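# Close the mailer box with flaps tucked in

## Task

Shut the open mailer box: fold both side flaps inward and tuck the front flap inside the front wall so that its tabs lock. The box must finish lying flat on the table near its starting spot, with nothing that belongs on the table resting against it, and the closure must hold without the robot supporting it.

## Robot and tools

Robot: two arms, left_arm and right_arm, each ending in a parallel gripper. The fingers point along the gripper's own +z axis and open and close along its y axis. The reported end_effector_position is the spot between the finger pads, just under 1 cm behind the tips.

World frame: all printed poses share one frame with its origin on the table top midway between the arms. +z is up, +x reaches out over the table, and left_arm sits on the +y side. The arm names do not match the left or right of any picture. Printed hand positions can be somewhat wrong, more so when an arm is stretched far.

execute_actions takes "actions", a list holding at most one item, and optional "pictures" (boolean, pictures are on by default). An empty list just returns the current state. An item with "rows" (1 to 15 rows) and "steps" (1 to 15, default 15) is an action; each control step lasts 1/30 s, one row per step, and the last row repeats when rows run short. An item with only "steps" (up to 300) is a wait, counted from the previous result, so reply time is included. A refused call does nothing.

A row is always 14 numbers in [-1, 1], covering both arms even when one stays still: left_arm dx, dy, dz, rx, ry, rz, opening, then right_arm in the same order. The first six are an offset, not a pose: the target relative to that gripper's pose in the most recent result showing it (or, before any such result in the scene and for later calls within one reply, relative to where the robot stands when the action begins). They are expressed in the gripper's own axes. Every row counts from that same base, not from the previous row. Scale: 1.0 equals 0.6 m of translation or 180 degrees; rx, ry, rz form a single rotation vector. Opening is absolute: +1 fully open (0.087 m), -1 closed. Sending all-zero offsets is not a pause; it pulls the arm back to the base pose.

move takes "target", one 14-number row laid out exactly as above (offsets from the same base, gripper axes, same scaling), and optional "speed" in m/s from 0.002 to 0.5 (default 0.25; rotation capped at twice that in rad/s). Both grippers travel straight toward their targets and arrive together, taking 0.5 to 10 s; anything longer is cut off at 10 s short of the goal. Rotations take the shorter way. Paths ignore obstacles and the other arm. Grippers lag, drift and may overshoot the speed, especially with a nearly straight arm. Opening is sent when the move starts. The result adds a "move:" line giving the ending (done, off_target, moving, held, fault) and any limits (paced = pose clipped; held = a check blocked some steps, after which the arm may dash ahead), plus each gripper's remaining distance. If only one arm is named, the other finished fine. Faster moves and targets set deeper past a contact hit and press harder.

wait takes "seconds" (0 to 10) and sends nothing new.

zoom_image takes "camera" (cam_head_left, cam_head_right, cam_high, cam_low, cam_left_wrist, cam_right_wrist) and "region" [x0, y0, x1, y1] in pixels of that 504x504 image, top-left origin, at most 504 by 504.

finished_scene takes "scene", the number of the scene being ended; it is final and its result reports success and the next task.

Control details: each step, the commanded pose is limited to within 70 mm and 16 degrees of the measured pose, then damped inverse kinematics follow it, favouring position over orientation. After an action ends, an arm continues only to its last clipped pose, so check the result and send the remainder. Joint friction may leave the gripper up to about 31 mm off, and smaller commands may not move it. Nothing is kept back in this setup. A "Hand target" line shows where each gripper is being driven. "pose unreachable" and HELD mark steps the clearance check altered or blocked. To keep an arm still, send the offset back to its desired pose in the first call of a reply and zeros afterwards, always with its proper opening.

Gripping: grip_measured is the finger opening on the command scale (the last joint value gives metres), biased up to about 1 mm per gripper. To hold something, command about 0.02 below grip_measured; less gives a gentler grip. Pads manage about 20 N; slamming shut can squeeze harder or even spring open. Held parts may occasionally be jerked briefly.

Heat: carrying load warms motors. MOTOR HOT appears at 75 °C; 90 °C halts that arm for 10 s (then that threshold is disabled for 5 minutes); 100 °C makes the arm go limp and drop. These appear as OVER-TEMPERATURE FAULT lines.

Joint ranges (rad): waist -2.618 to 3.054, shoulder 0 to 3.142, elbow 0 to 3.142, wrist pitch -1.571 to 1.571, wrist yaw -1.571 to 1.571, wrist roll -2.094 to 2.094. Elbows cannot fully straighten.

Avoid: knocking or pushing anything off the table, dropping or slamming things, shoving hard, and letting the arms collide or press against each other, which can end the scene. Work quickly and smoothly.

Each tool is called after ">>>" as name(argument=value, ...) on one line, values as JSON.

## Session

>>> execute_actions(actions=[])

Scene clock: 0.00 s of 5140.00 s.
left_arm: end_effector_position=(+0.2631, +0.6275, +0.3126) grip_measured=+0.979 end_effector_quat_wxyz=(-0.367, +0.806, -0.463, +0.043) | right_arm: end_effector_position=(+0.2501, -0.0411, +0.3585) grip_measured=+1.000 end_effector_quat_wxyz=(+0.329, -0.318, +0.617, +0.640)
Joint positions: left_arm=[ 1.152  1.618  1.91  -1.106  0.034 -1.129  0.087] | right_arm=[ 0.529  1.403  1.188  0.293 -1.087  0.69   0.087]
Joint velocities: left_arm=[ 0.017 -0.012 -0.022 -0.066 -0.066  0.022  0.001] | right_arm=[ 0.002 -0.007  0.002 -0.022 -0.081  0.022  0.   ]
Motor temperatures (°C, as the motors report them): left_arm=[22 23 23 23 21 22] | right_arm=[21 21 23 23 22 22]
Hand target (left_arm): +0.263, +0.628, +0.313; -0.367, +0.806, -0.463, +0.043
Hand target (right_arm): +0.250, -0.041, +0.358; +0.329, -0.318, +0.617, +0.640

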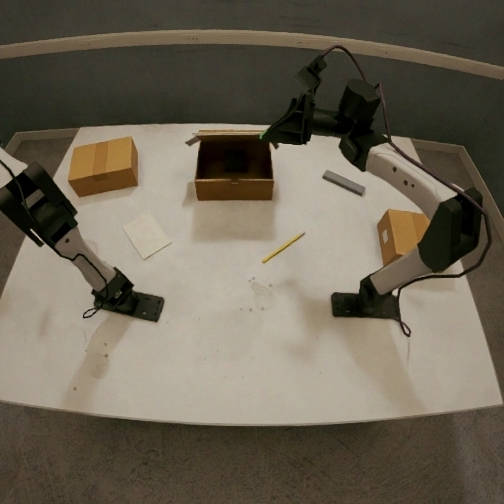

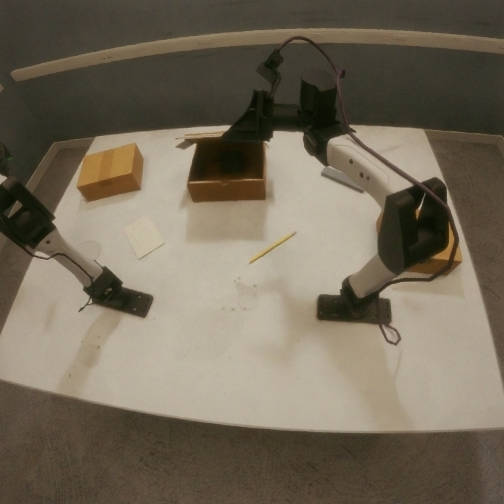

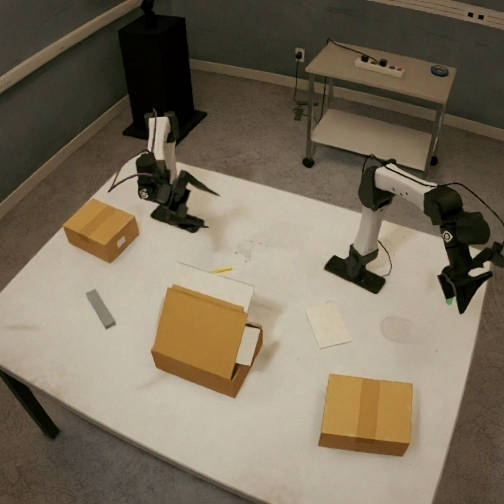

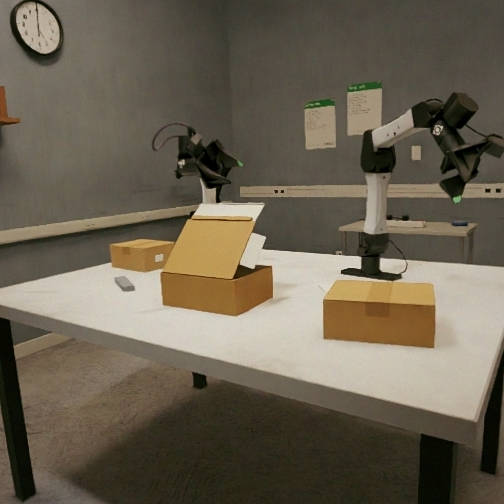

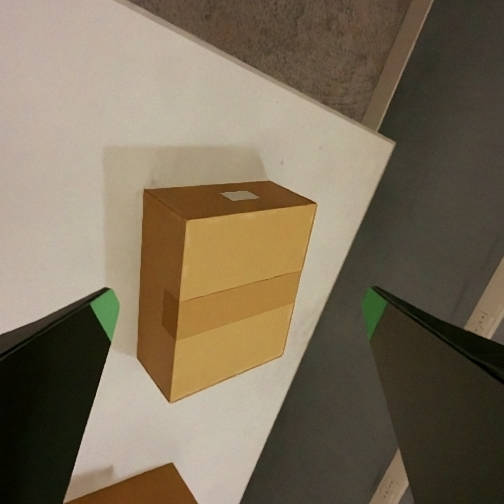

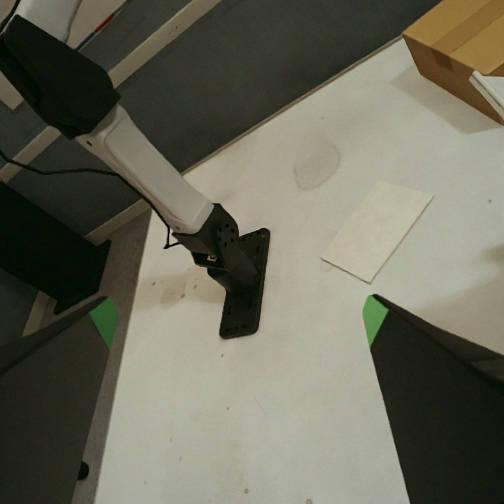

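>>> zoom_image(camera="cam_head_left", region=[160, 100, 320, 220])

>>> zoom_image(camera="cam_low", region=[130, 180, 310, 330])

>>> zoom_image(camera="cam_high", region=[130, 240, 300, 410])

Region (160, 100, 320, 220) of cam_head_left's 504x504 image, scaled by 3.150, with more detail than that image has; it fills the top 378 rows of this view, and the rest is white.

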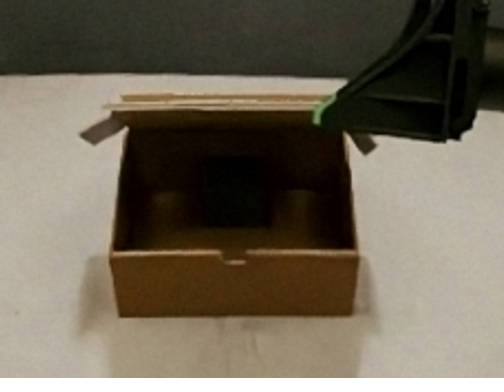

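Region (130, 180, 310, 330) of cam_low's 504x504 image, scaled by 2.800, with more detail than that image has.

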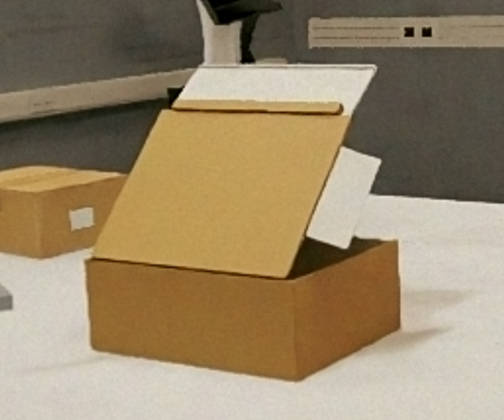

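Region (130, 240, 300, 410) of cam_high's 504x504 image, scaled by 2.965, with more detail than that image has.

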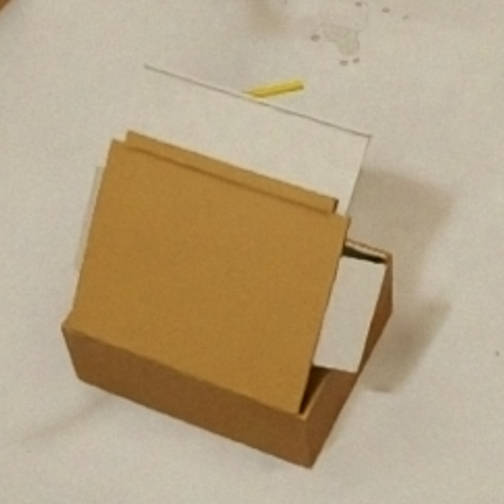

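>>> move(target=[0,0,0,-0.25,-0.029,-0.315,-1, 0,0,0,0.469,0.241,0.233,-1])

Scene clock: 24.77 s of 5140.00 s.
left_arm: end_effector_position=(+0.2695, +0.6314, +0.3195) grip_measured=-1.000 end_effector_quat_wxyz=(-0.186, +0.970, -0.048, +0.147) | right_arm: end_effector_position=(+0.2580, -0.0368, +0.3565) grip_measured=-0.985 end_effector_quat_wxyz=(+0.195, +0.020, +0.938, +0.285)
Joint positions: left_arm=[ 1.152  1.837  2.292 -1.55   0.06  -2.073  0.   ] | right_arm=[ 0.83   1.945  2.635 -1.562 -0.107  0.866  0.001]
Joint velocities: left_arm=[-0.002 -0.007 -0.007  0.007  0.051 -0.022  0.   ] | right_arm=[-0.017 -0.002 -0.017 -0.022  0.066  0.037 -0.   ]
Motor temperatures (°C, as the motors report them): left_arm=[22 27 26 26 21 22] | right_arm=[21 23 25 26 22 22]
Hand target (left_arm): +0.263, +0.627, +0.312; -0.167, +0.975, -0.041, +0.141
Hand target (right_arm): +0.250, -0.041, +0.360; +0.194, +0.024, +0.939, +0.284
Off the commanded pose (left_arm): 0.010 m, 28 deg; orientation clipped at the last step of the last action.
Off the commanded pose (right_arm): 0.009 m, 40 deg; orientation clipped at the last step of the last action.
joint sent to its limit (left arm) — the command would take joint 4 (wrist pitch) past its lower limit and joint 6 (wrist roll) past its lower limit, so those joints were sent only as far as their limits.
joint sent to its limit (right arm) — the command would take joint 4 (wrist pitch) past its lower limit, so that joint was sent only as far as its limit.
After step 90, 17.40 s passed at rest.
move: off_target (left_arm, right_arm); limits=paced
camera_calibration (this result's frames):
cam_left_wrist: T_world_to_cam=[[0.0441804, 0.923274, 0.381593, -0.717291], [0.364868, -0.370492, 0.85417, -0.120792], [0.93001, 0.101494, -0.353242, -0.0609581], [0, 0, 0, 1]] pos_world=[0.132455, 0.623691, 0.355358]
cam_right_wrist: T_world_to_cam=[[0.0721364, -0.84767, -0.525597, 0.132955], [-0.886068, -0.296399, 0.356415, 0.112871], [-0.457909, 0.440004, -0.772474, 0.549718], [0, 0, 0, 1]] pos_world=[0.342142, -0.0957212, 0.454294]

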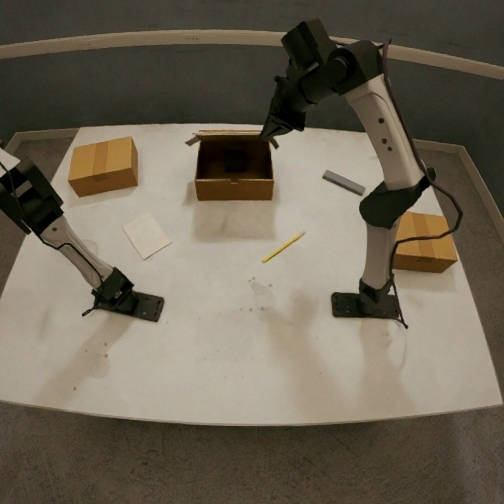

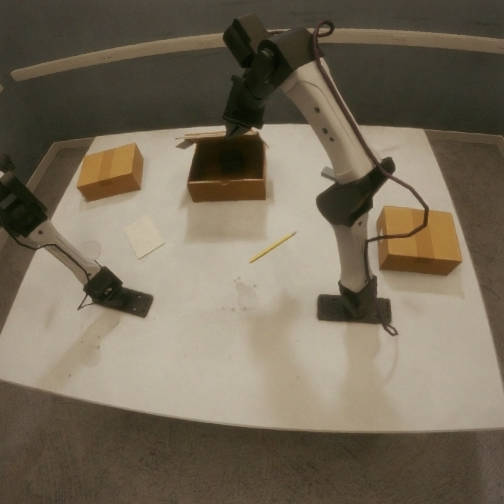

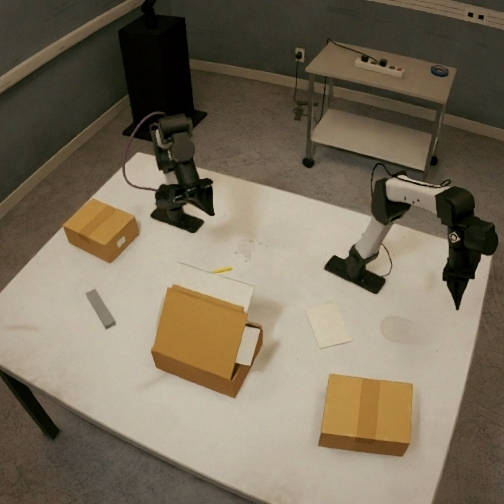

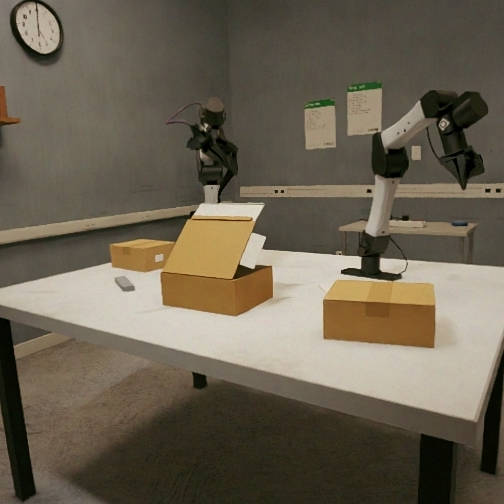

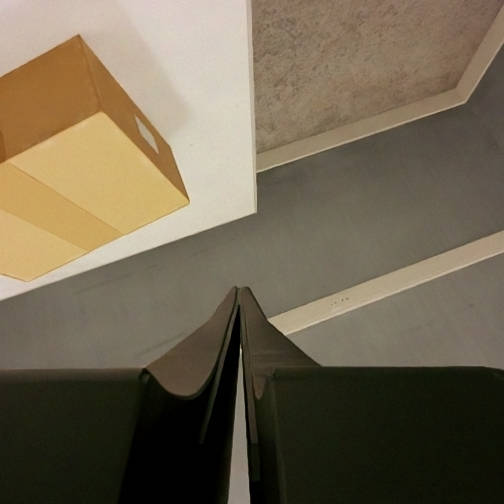

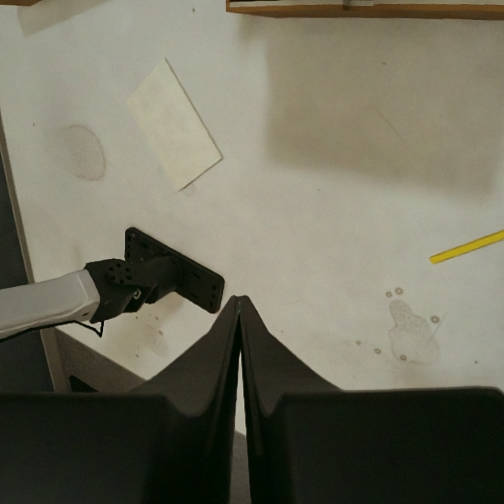

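>>> move(target=[0,0,0,0,0,0.9,-1, -0.177,-0.442,0.108,0.167,-0.117,-0.083,-1], speed=0.4)

Scene clock: 35.13 s of 5140.00 s.
left_arm: end_effector_position=(+0.2706, +0.6383, +0.3259) grip_measured=-1.000 end_effector_quat_wxyz=(+0.239, -0.105, +0.941, +0.215) | right_arm: end_effector_position=(+0.3964, -0.2352, +0.1907) grip_measured=-0.985 end_effector_quat_wxyz=(+0.365, -0.002, +0.931, -0.001)
Joint positions: left_arm=[ 0.986  2.025  2.661 -1.552 -0.015  0.6    0.   ] | right_arm=[ 0.434  1.592  1.457 -0.728  0.26   0.288  0.001]
Joint velocities: left_arm=[-0.007  0.002 -0.012  0.037  0.007  0.037  0.   ] | right_arm=[ 0.012 -0.002 -0.002 -0.037 -0.051  0.022  0.   ]
Motor temperatures (°C, as the motors report them): left_arm=[22 28 26 26 21 22] | right_arm=[21 25 25 26 22 22]
Hand target (left_arm): +0.269, +0.632, +0.318; +0.222, -0.098, +0.948, +0.205
Hand target (right_arm): +0.397, -0.240, +0.198; +0.380, +0.000, +0.925, -0.001
Off the commanded pose (left_arm): 0.010 m, 10 deg.
Off the commanded pose (right_arm): 0.012 m, 2 deg.
joint sent to its limit (left arm) — the command would take joint 4 (wrist pitch) past its lower limit, so that joint was sent only as far as its limit.
After step 90, 3.17 s passed at rest.
move: off_target (left_arm, right_arm)
camera_calibration (this result's frames):
cam_left_wrist: T_world_to_cam=[[0.292412, -0.888173, -0.354464, 0.602833], [-0.86148, -0.40557, 0.305558, 0.408845], [-0.415148, 0.216015, -0.883736, 0.403389], [0, 0, 0, 1]] pos_world=[0.343402, 0.614097, 0.445246]
cam_right_wrist: T_world_to_cam=[[-0.00615152, -0.999752, 0.0214171, -0.24139], [-0.992837, 0.00866176, 0.119164, 0.395172], [-0.11932, -0.0205306, -0.992644, 0.371826], [0, 0, 0, 1]] pos_world=[0.435223, -0.237119, 0.32717]

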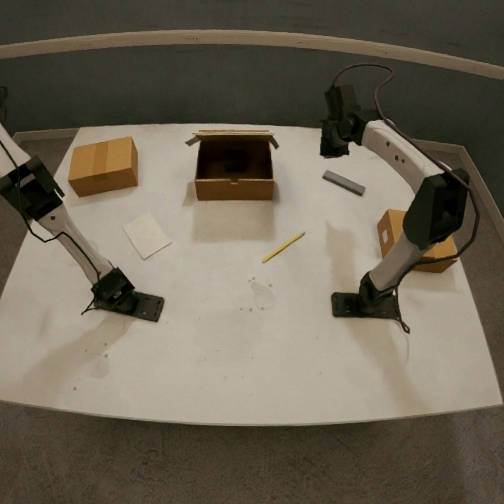

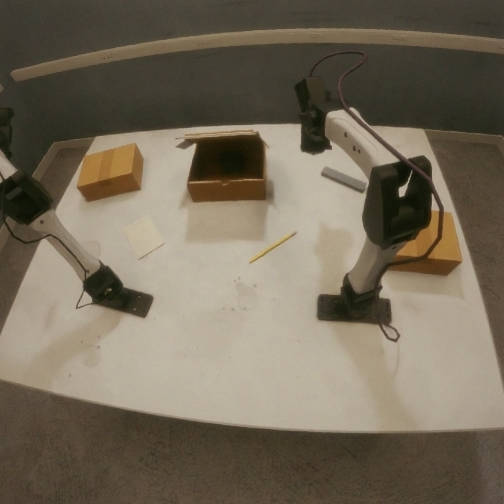

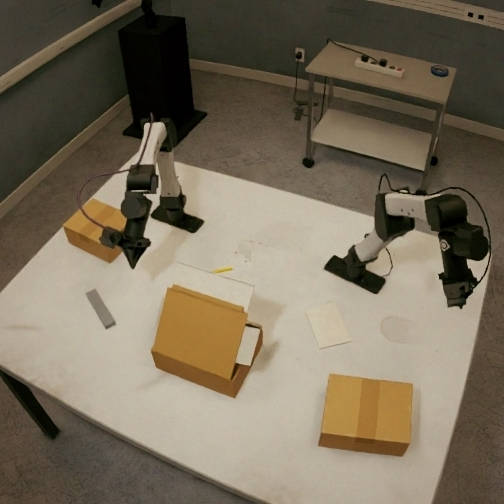

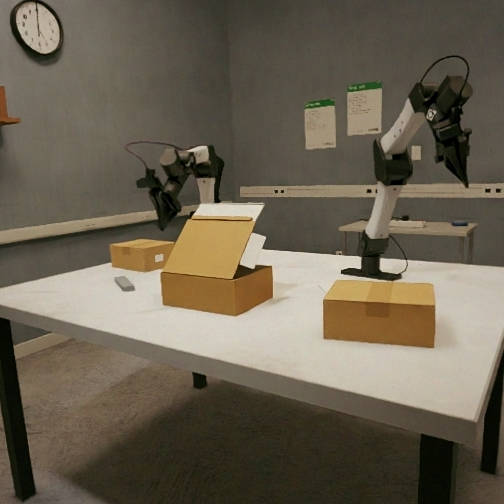

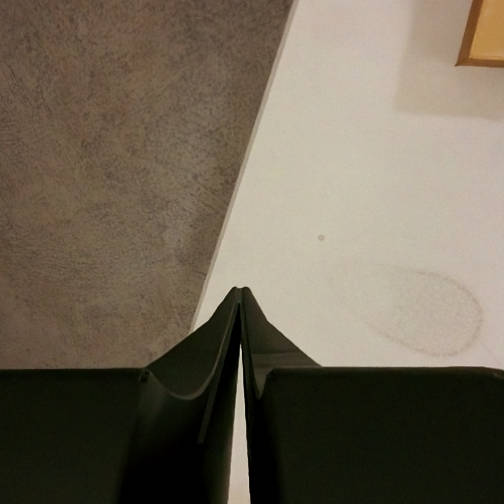

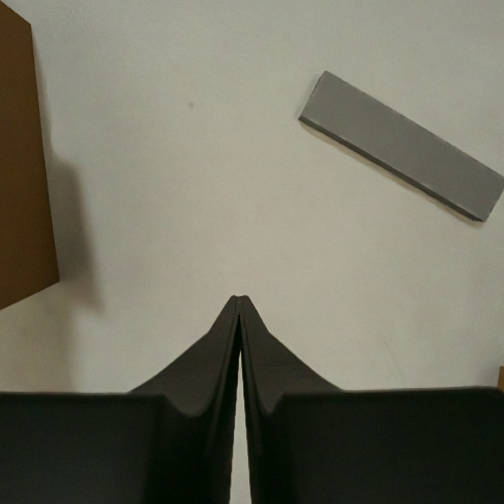

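>>> move(target=[-0.081,-0.777,0.073,0.154,-0.089,0.01,-1, -0.045,0.108,0.132,0,0,0,-1], speed=0.3)

Scene clock: 42.93 s of 5140.00 s.
left_arm: end_effector_position=(+0.4785, +0.2505, +0.1670) grip_measured=-1.000 end_effector_quat_wxyz=(+0.393, -0.000, +0.919, -0.012) | right_arm: end_effector_position=(+0.4634, -0.1781, +0.1469) grip_measured=-0.985 end_effector_quat_wxyz=(+0.351, -0.007, +0.936, -0.007)
Joint positions: left_arm=[ 0.017  1.792  1.546 -0.519 -0.087 -0.115  0.   ] | right_arm=[ 0.5    1.945  1.727 -0.691  0.3    0.337  0.001]
Joint velocities: left_arm=[-0.002 -0.007 -0.007  0.066  0.007 -0.022  0.   ] | right_arm=[ 0.012 -0.002 -0.002 -0.022  0.022 -0.095  0.   ]
Motor temperatures (°C, as the motors report them): left_arm=[22 30 26 26 21 22] | right_arm=[21 26 26 27 22 22]
Hand target (left_arm): +0.477, +0.251, +0.157; +0.385, -0.004, +0.923, -0.010
Hand target (right_arm): +0.471, -0.172, +0.153; +0.365, -0.002, +0.931, -0.001
Off the commanded pose (left_arm): 0.019 m, 2 deg.
Off the commanded pose (right_arm): 0.011 m, 2 deg.
After step 90, 2.53 s passed at rest.
move: off_target (left_arm, right_arm)
camera_calibration (this result's frames):
cam_left_wrist: T_world_to_cam=[[-0.0174425, -0.999642, 0.0203017, 0.254805], [-0.996654, 0.019005, 0.0795022, 0.475339], [-0.0798596, -0.018847, -0.996628, 0.350269], [0, 0, 0, 1]] pos_world=[0.506165, 0.252281, 0.306124]
cam_right_wrist: T_world_to_cam=[[-0.000610718, -0.999343, 0.036251, -0.187633], [-0.988915, 0.00598626, 0.148365, 0.459759], [-0.148484, -0.0357585, -0.988268, 0.347623], [0, 0, 0, 1]] pos_world=[0.506165, -0.177831, 0.282134]

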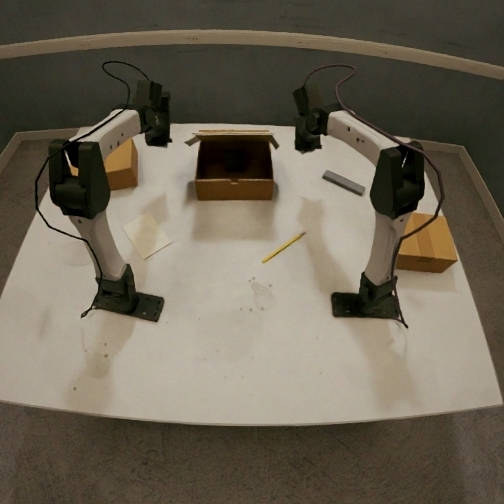

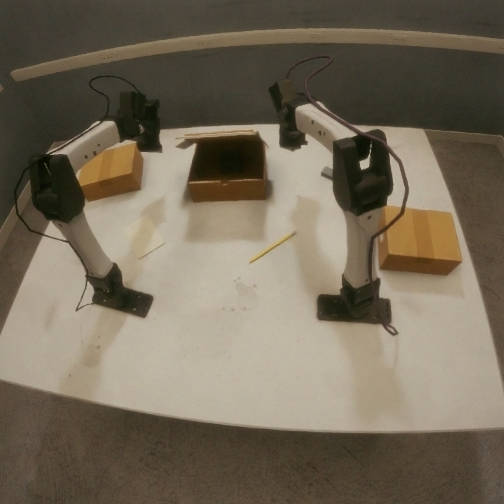

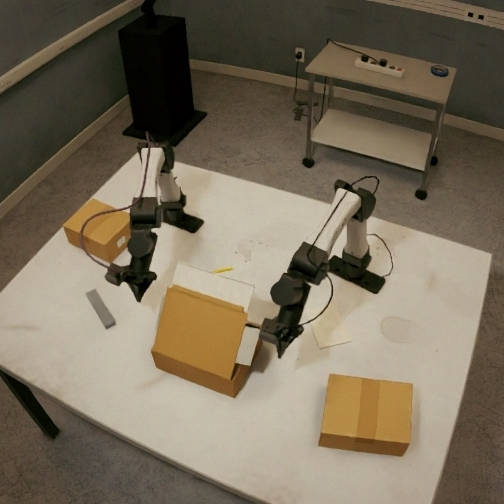

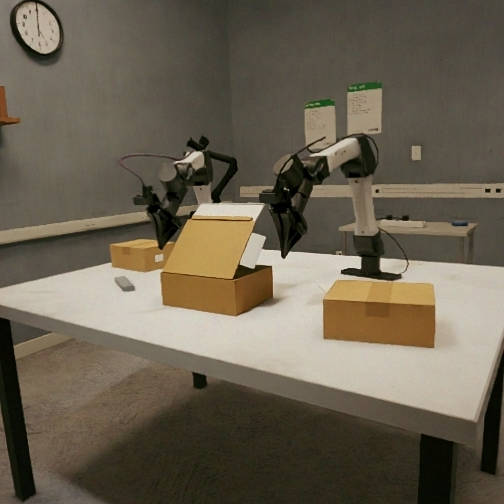

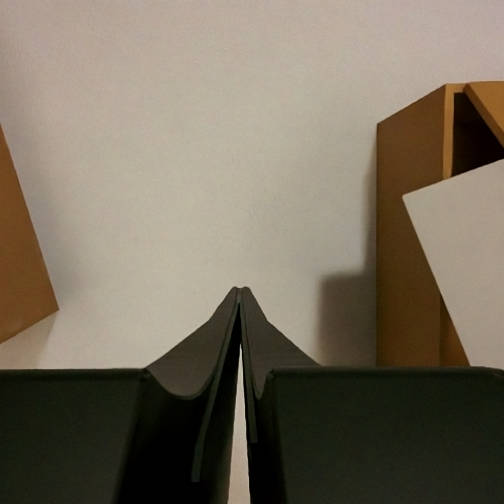

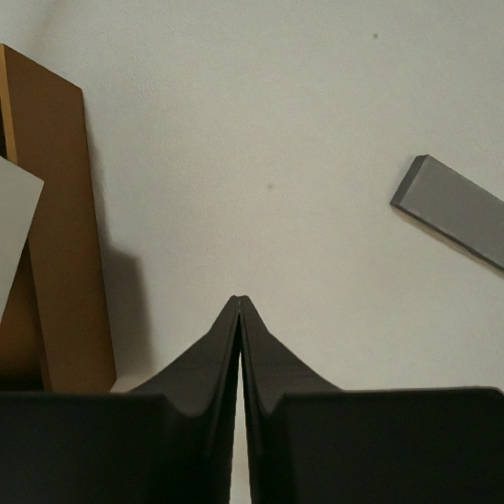

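>>> move(target=[0.017,-0.18,0.017,0.17,0,0,-1, 0,0.18,0,-0.17,0,0,-1], speed=0.08)

Scene clock: 49.17 s of 5140.00 s.
left_arm: end_effector_position=(+0.4851, +0.1475, +0.1778) grip_measured=-1.000 end_effector_quat_wxyz=(+0.406, +0.105, +0.873, -0.250) | right_arm: end_effector_position=(+0.4667, -0.0896, +0.1516) grip_measured=-0.985 end_effector_quat_wxyz=(+0.344, -0.083, +0.912, +0.207)
Joint positions: left_arm=[-0.014  1.845  1.532 -0.323  0.405 -0.15   0.   ] | right_arm=[ 0.508  1.982  1.713 -0.483 -0.125  0.335  0.001]
Joint velocities: left_arm=[-0.012 -0.027 -0.002  0.037 -0.037 -0.007  0.   ] | right_arm=[-0.007  0.007  0.012 -0.007 -0.022 -0.022 -0.   ]
Motor temperatures (°C, as the motors report them): left_arm=[22 30 27 27 21 22] | right_arm=[21 27 26 27 22 22]
Hand target (left_arm): +0.479, +0.142, +0.156; +0.383, +0.104, +0.882, -0.255
Hand target (right_arm): +0.463, -0.071, +0.146; +0.338, -0.100, +0.905, +0.239
Off the commanded pose (left_arm): 0.025 m, 3 deg.
Off the commanded pose (right_arm): 0.021 m, 4 deg.
move: off_target (left_arm, right_arm)
camera_calibration (this result's frames):
cam_left_wrist: T_world_to_cam=[[-0.392988, -0.851039, 0.348271, 0.253722], [-0.915227, 0.398659, -0.0585728, 0.412083], [-0.0889934, -0.341765, -0.935562, 0.400881], [0, 0, 0, 1]] pos_world=[0.512535, 0.188654, 0.310822]
cam_right_wrist: T_world_to_cam=[[0.286516, -0.908808, -0.303277, -0.173698], [-0.940718, -0.32684, 0.0906898, 0.418243], [-0.181543, 0.259314, -0.948577, 0.39176], [0, 0, 0, 1]] pos_world=[0.514337, -0.122749, 0.281006]

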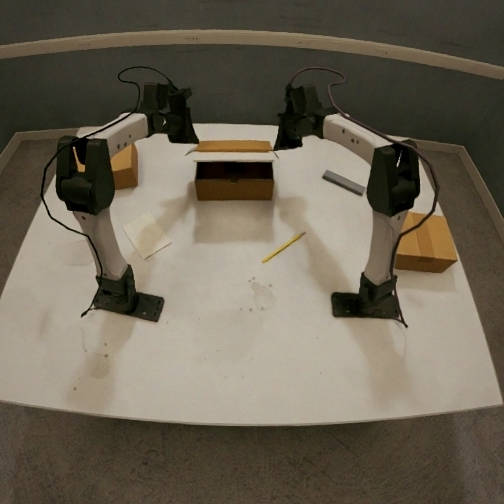

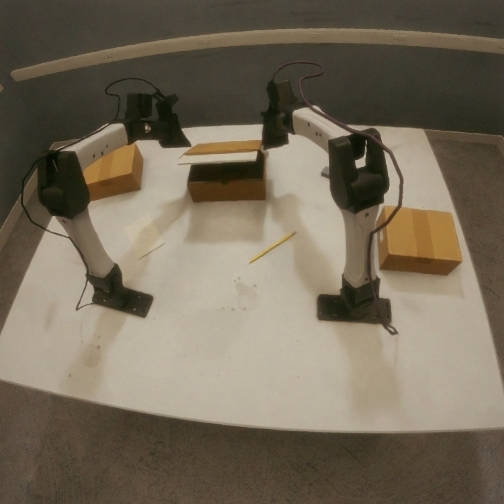

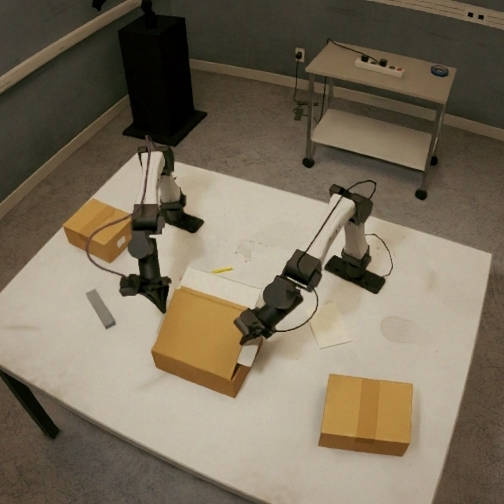

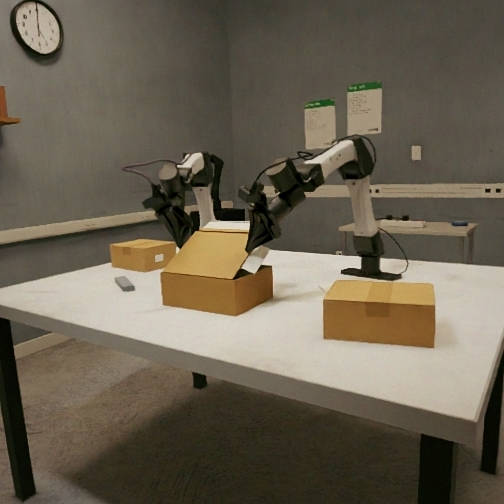

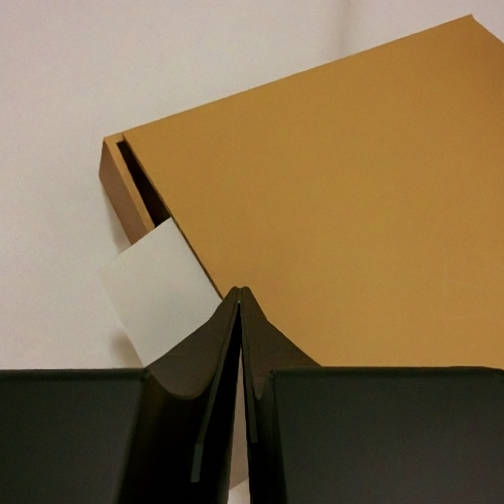

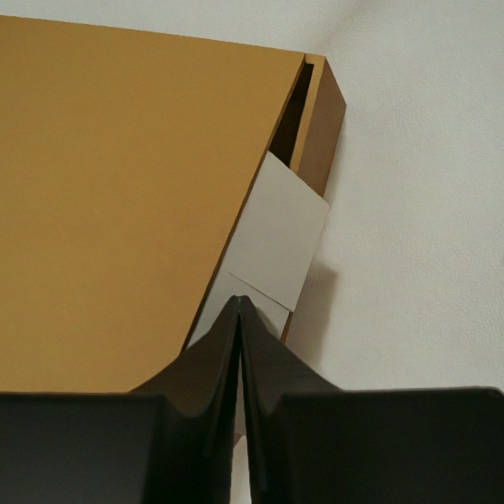

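>>> move(target=[0,0.1,-0.1,0,0,0,-1, 0,-0.1,-0.1,0,0,0,-1], speed=0.1)

Scene clock: 52.33 s of 5140.00 s.
left_arm: end_effector_position=(+0.4776, +0.2286, +0.2002) grip_measured=-1.000 end_effector_quat_wxyz=(+0.425, +0.109, +0.865, -0.245) | right_arm: end_effector_position=(+0.4550, -0.1662, +0.1700) grip_measured=-0.985 end_effector_quat_wxyz=(+0.347, -0.078, +0.911, +0.207)
Joint positions: left_arm=[ 0.187  1.768  1.516 -0.405  0.558 -0.009  0.   ] | right_arm=[ 0.347  1.82   1.571 -0.515 -0.235  0.232  0.001]
Joint velocities: left_arm=[ 0.007 -0.007  0.007 -0.022  0.022  0.051  0.   ] | right_arm=[-0.007 -0.002  0.002 -0.037 -0.139  0.007  0.001]
Motor temperatures (°C, as the motors report them): left_arm=[22 31 27 27 21 22] | right_arm=[21 28 26 27 22 22]
Hand target (left_arm): +0.468, +0.230, +0.190; +0.406, +0.105, +0.873, -0.248
Hand target (right_arm): +0.447, -0.169, +0.172; +0.344, -0.083, +0.912, +0.208
Off the commanded pose (left_arm): 0.014 m, 3 deg.
Off the commanded pose (right_arm): 0.008 m, 1 deg.
move: off_target (left_arm)
camera_calibration (this result's frames):
cam_left_wrist: T_world_to_cam=[[-0.404369, -0.854343, 0.326472, 0.322557], [-0.913453, 0.3951, -0.0974717, 0.381921], [-0.0457147, -0.337631, -0.940168, 0.428195], [0, 0, 0, 1]] pos_world=[0.498874, 0.26925, 0.334495]
cam_right_wrist: T_world_to_cam=[[0.278198, -0.910678, -0.305405, -0.230566], [-0.944548, -0.317123, 0.0852175, 0.384823], [-0.174457, 0.264762, -0.948402, 0.424638], [0, 0, 0, 1]] pos_world=[0.501707, -0.200364, 0.299518]

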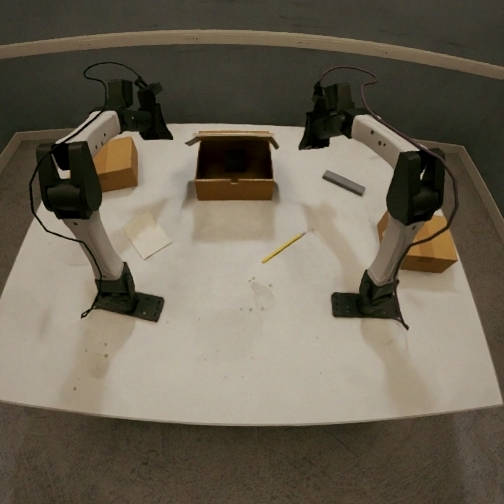

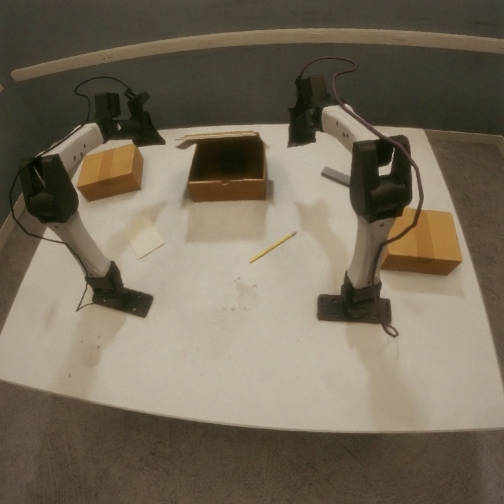

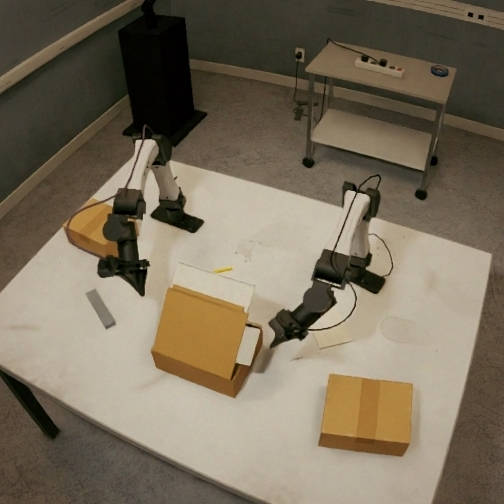

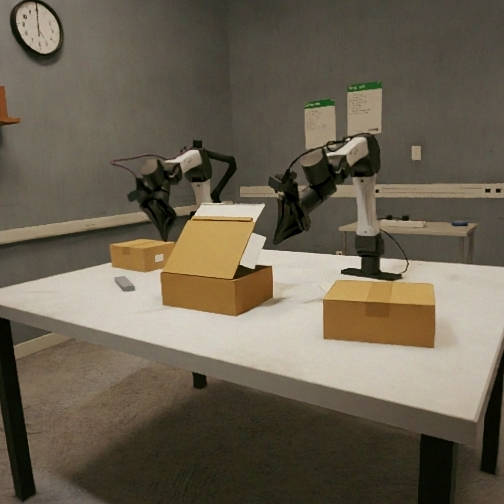

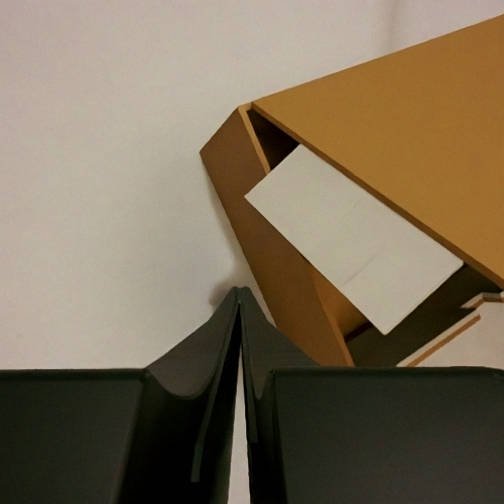

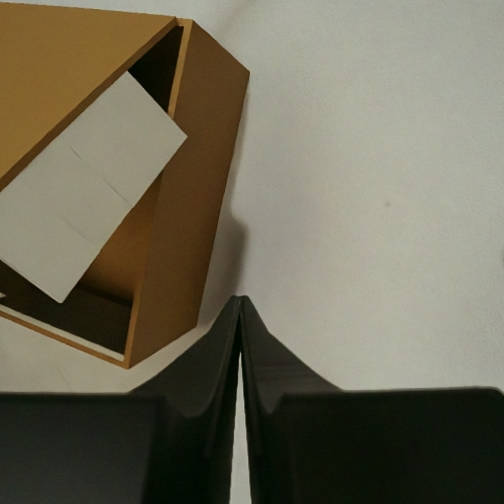

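>>> move(target=[0.115,-0.01,0.023,0.17,0,0,-1, 0.04,0.026,0.027,-0.19,0,0,-1], speed=0.15)

Scene clock: 61.43 s of 5140.00 s.
left_arm: end_effector_position=(+0.4441, +0.2115, +0.1538) grip_measured=-1.000 end_effector_quat_wxyz=(+0.393, +0.226, +0.764, -0.459) | right_arm: end_effector_position=(+0.4420, -0.1423, +0.1570) grip_measured=-0.985 end_effector_quat_wxyz=(+0.315, -0.179, +0.809, +0.463)
Joint positions: left_arm=[ 0.303  1.913  1.368 -0.233  1.179  0.164  0.   ] | right_arm=[ 0.203  1.912  1.408 -0.161 -0.922  0.197  0.001]
Joint velocities: left_arm=[ 0.002  0.007 -0.007  0.007  0.007 -0.007  0.   ] | right_arm=[-0.007 -0.017  0.007  0.051  0.022 -0.051  0.   ]
Motor temperatures (°C, as the motors report them): left_arm=[22 32 27 28 21 22] | right_arm=[21 29 27 28 22 22]
Hand target (left_arm): +0.442, +0.215, +0.141; +0.385, +0.217, +0.768, -0.463
Hand target (right_arm): +0.442, -0.144, +0.149; +0.312, -0.176, +0.809, +0.466
Off the commanded pose (left_arm): 0.014 m, 2 deg.
Off the commanded pose (right_arm): 0.009 m, 1 deg.
After step 90, 3.57 s passed at rest.
move: off_target (left_arm)
camera_calibration (this result's frames):
cam_left_wrist: T_world_to_cam=[[-0.712284, -0.472635, 0.51891, 0.335939], [-0.670983, 0.675486, -0.305778, 0.218592], [-0.205995, -0.565981, -0.798268, 0.474878], [0, 0, 0, 1]] pos_world=[0.483778, 0.279892, 0.271598]
cam_right_wrist: T_world_to_cam=[[0.578299, -0.524389, -0.624969, -0.236647], [-0.746342, -0.649418, -0.145706, 0.282674], [-0.329459, 0.550702, -0.766932, 0.484452], [0, 0, 0, 1]] pos_world=[0.507432, -0.207311, 0.264831]

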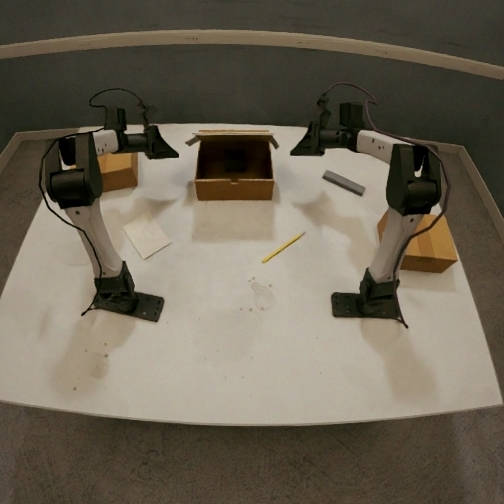

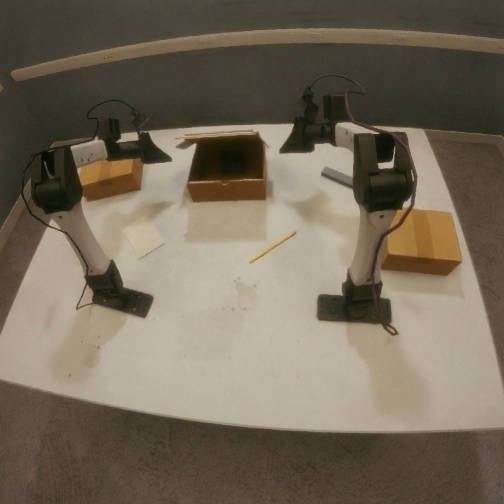

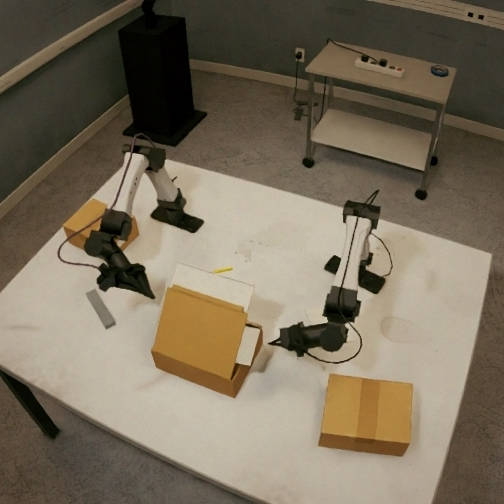

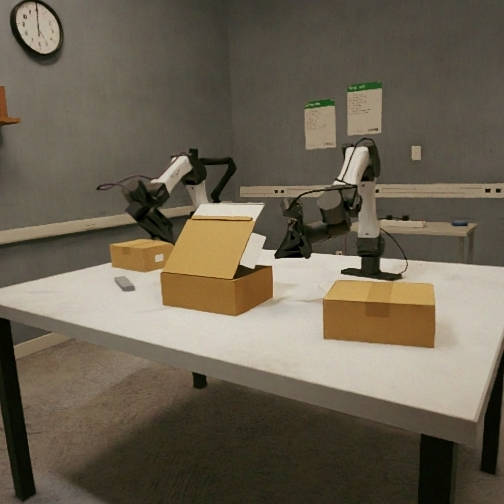

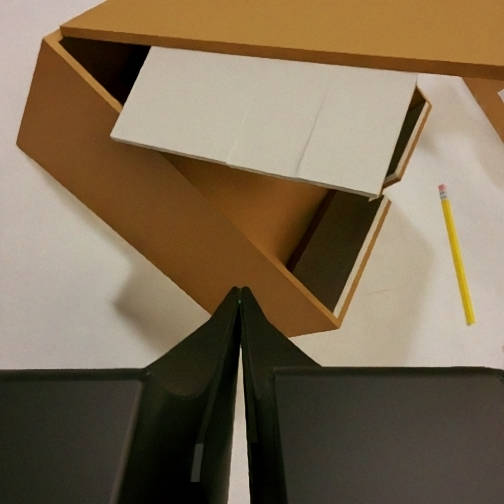

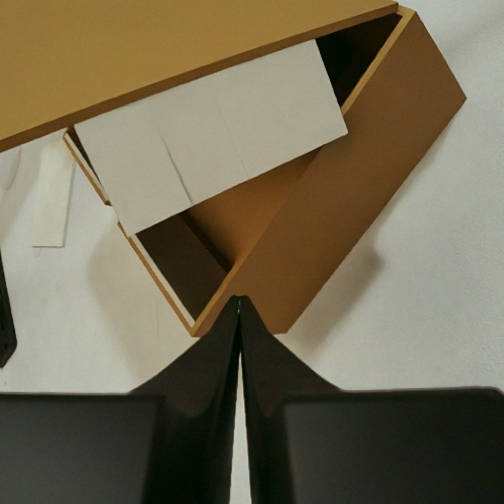

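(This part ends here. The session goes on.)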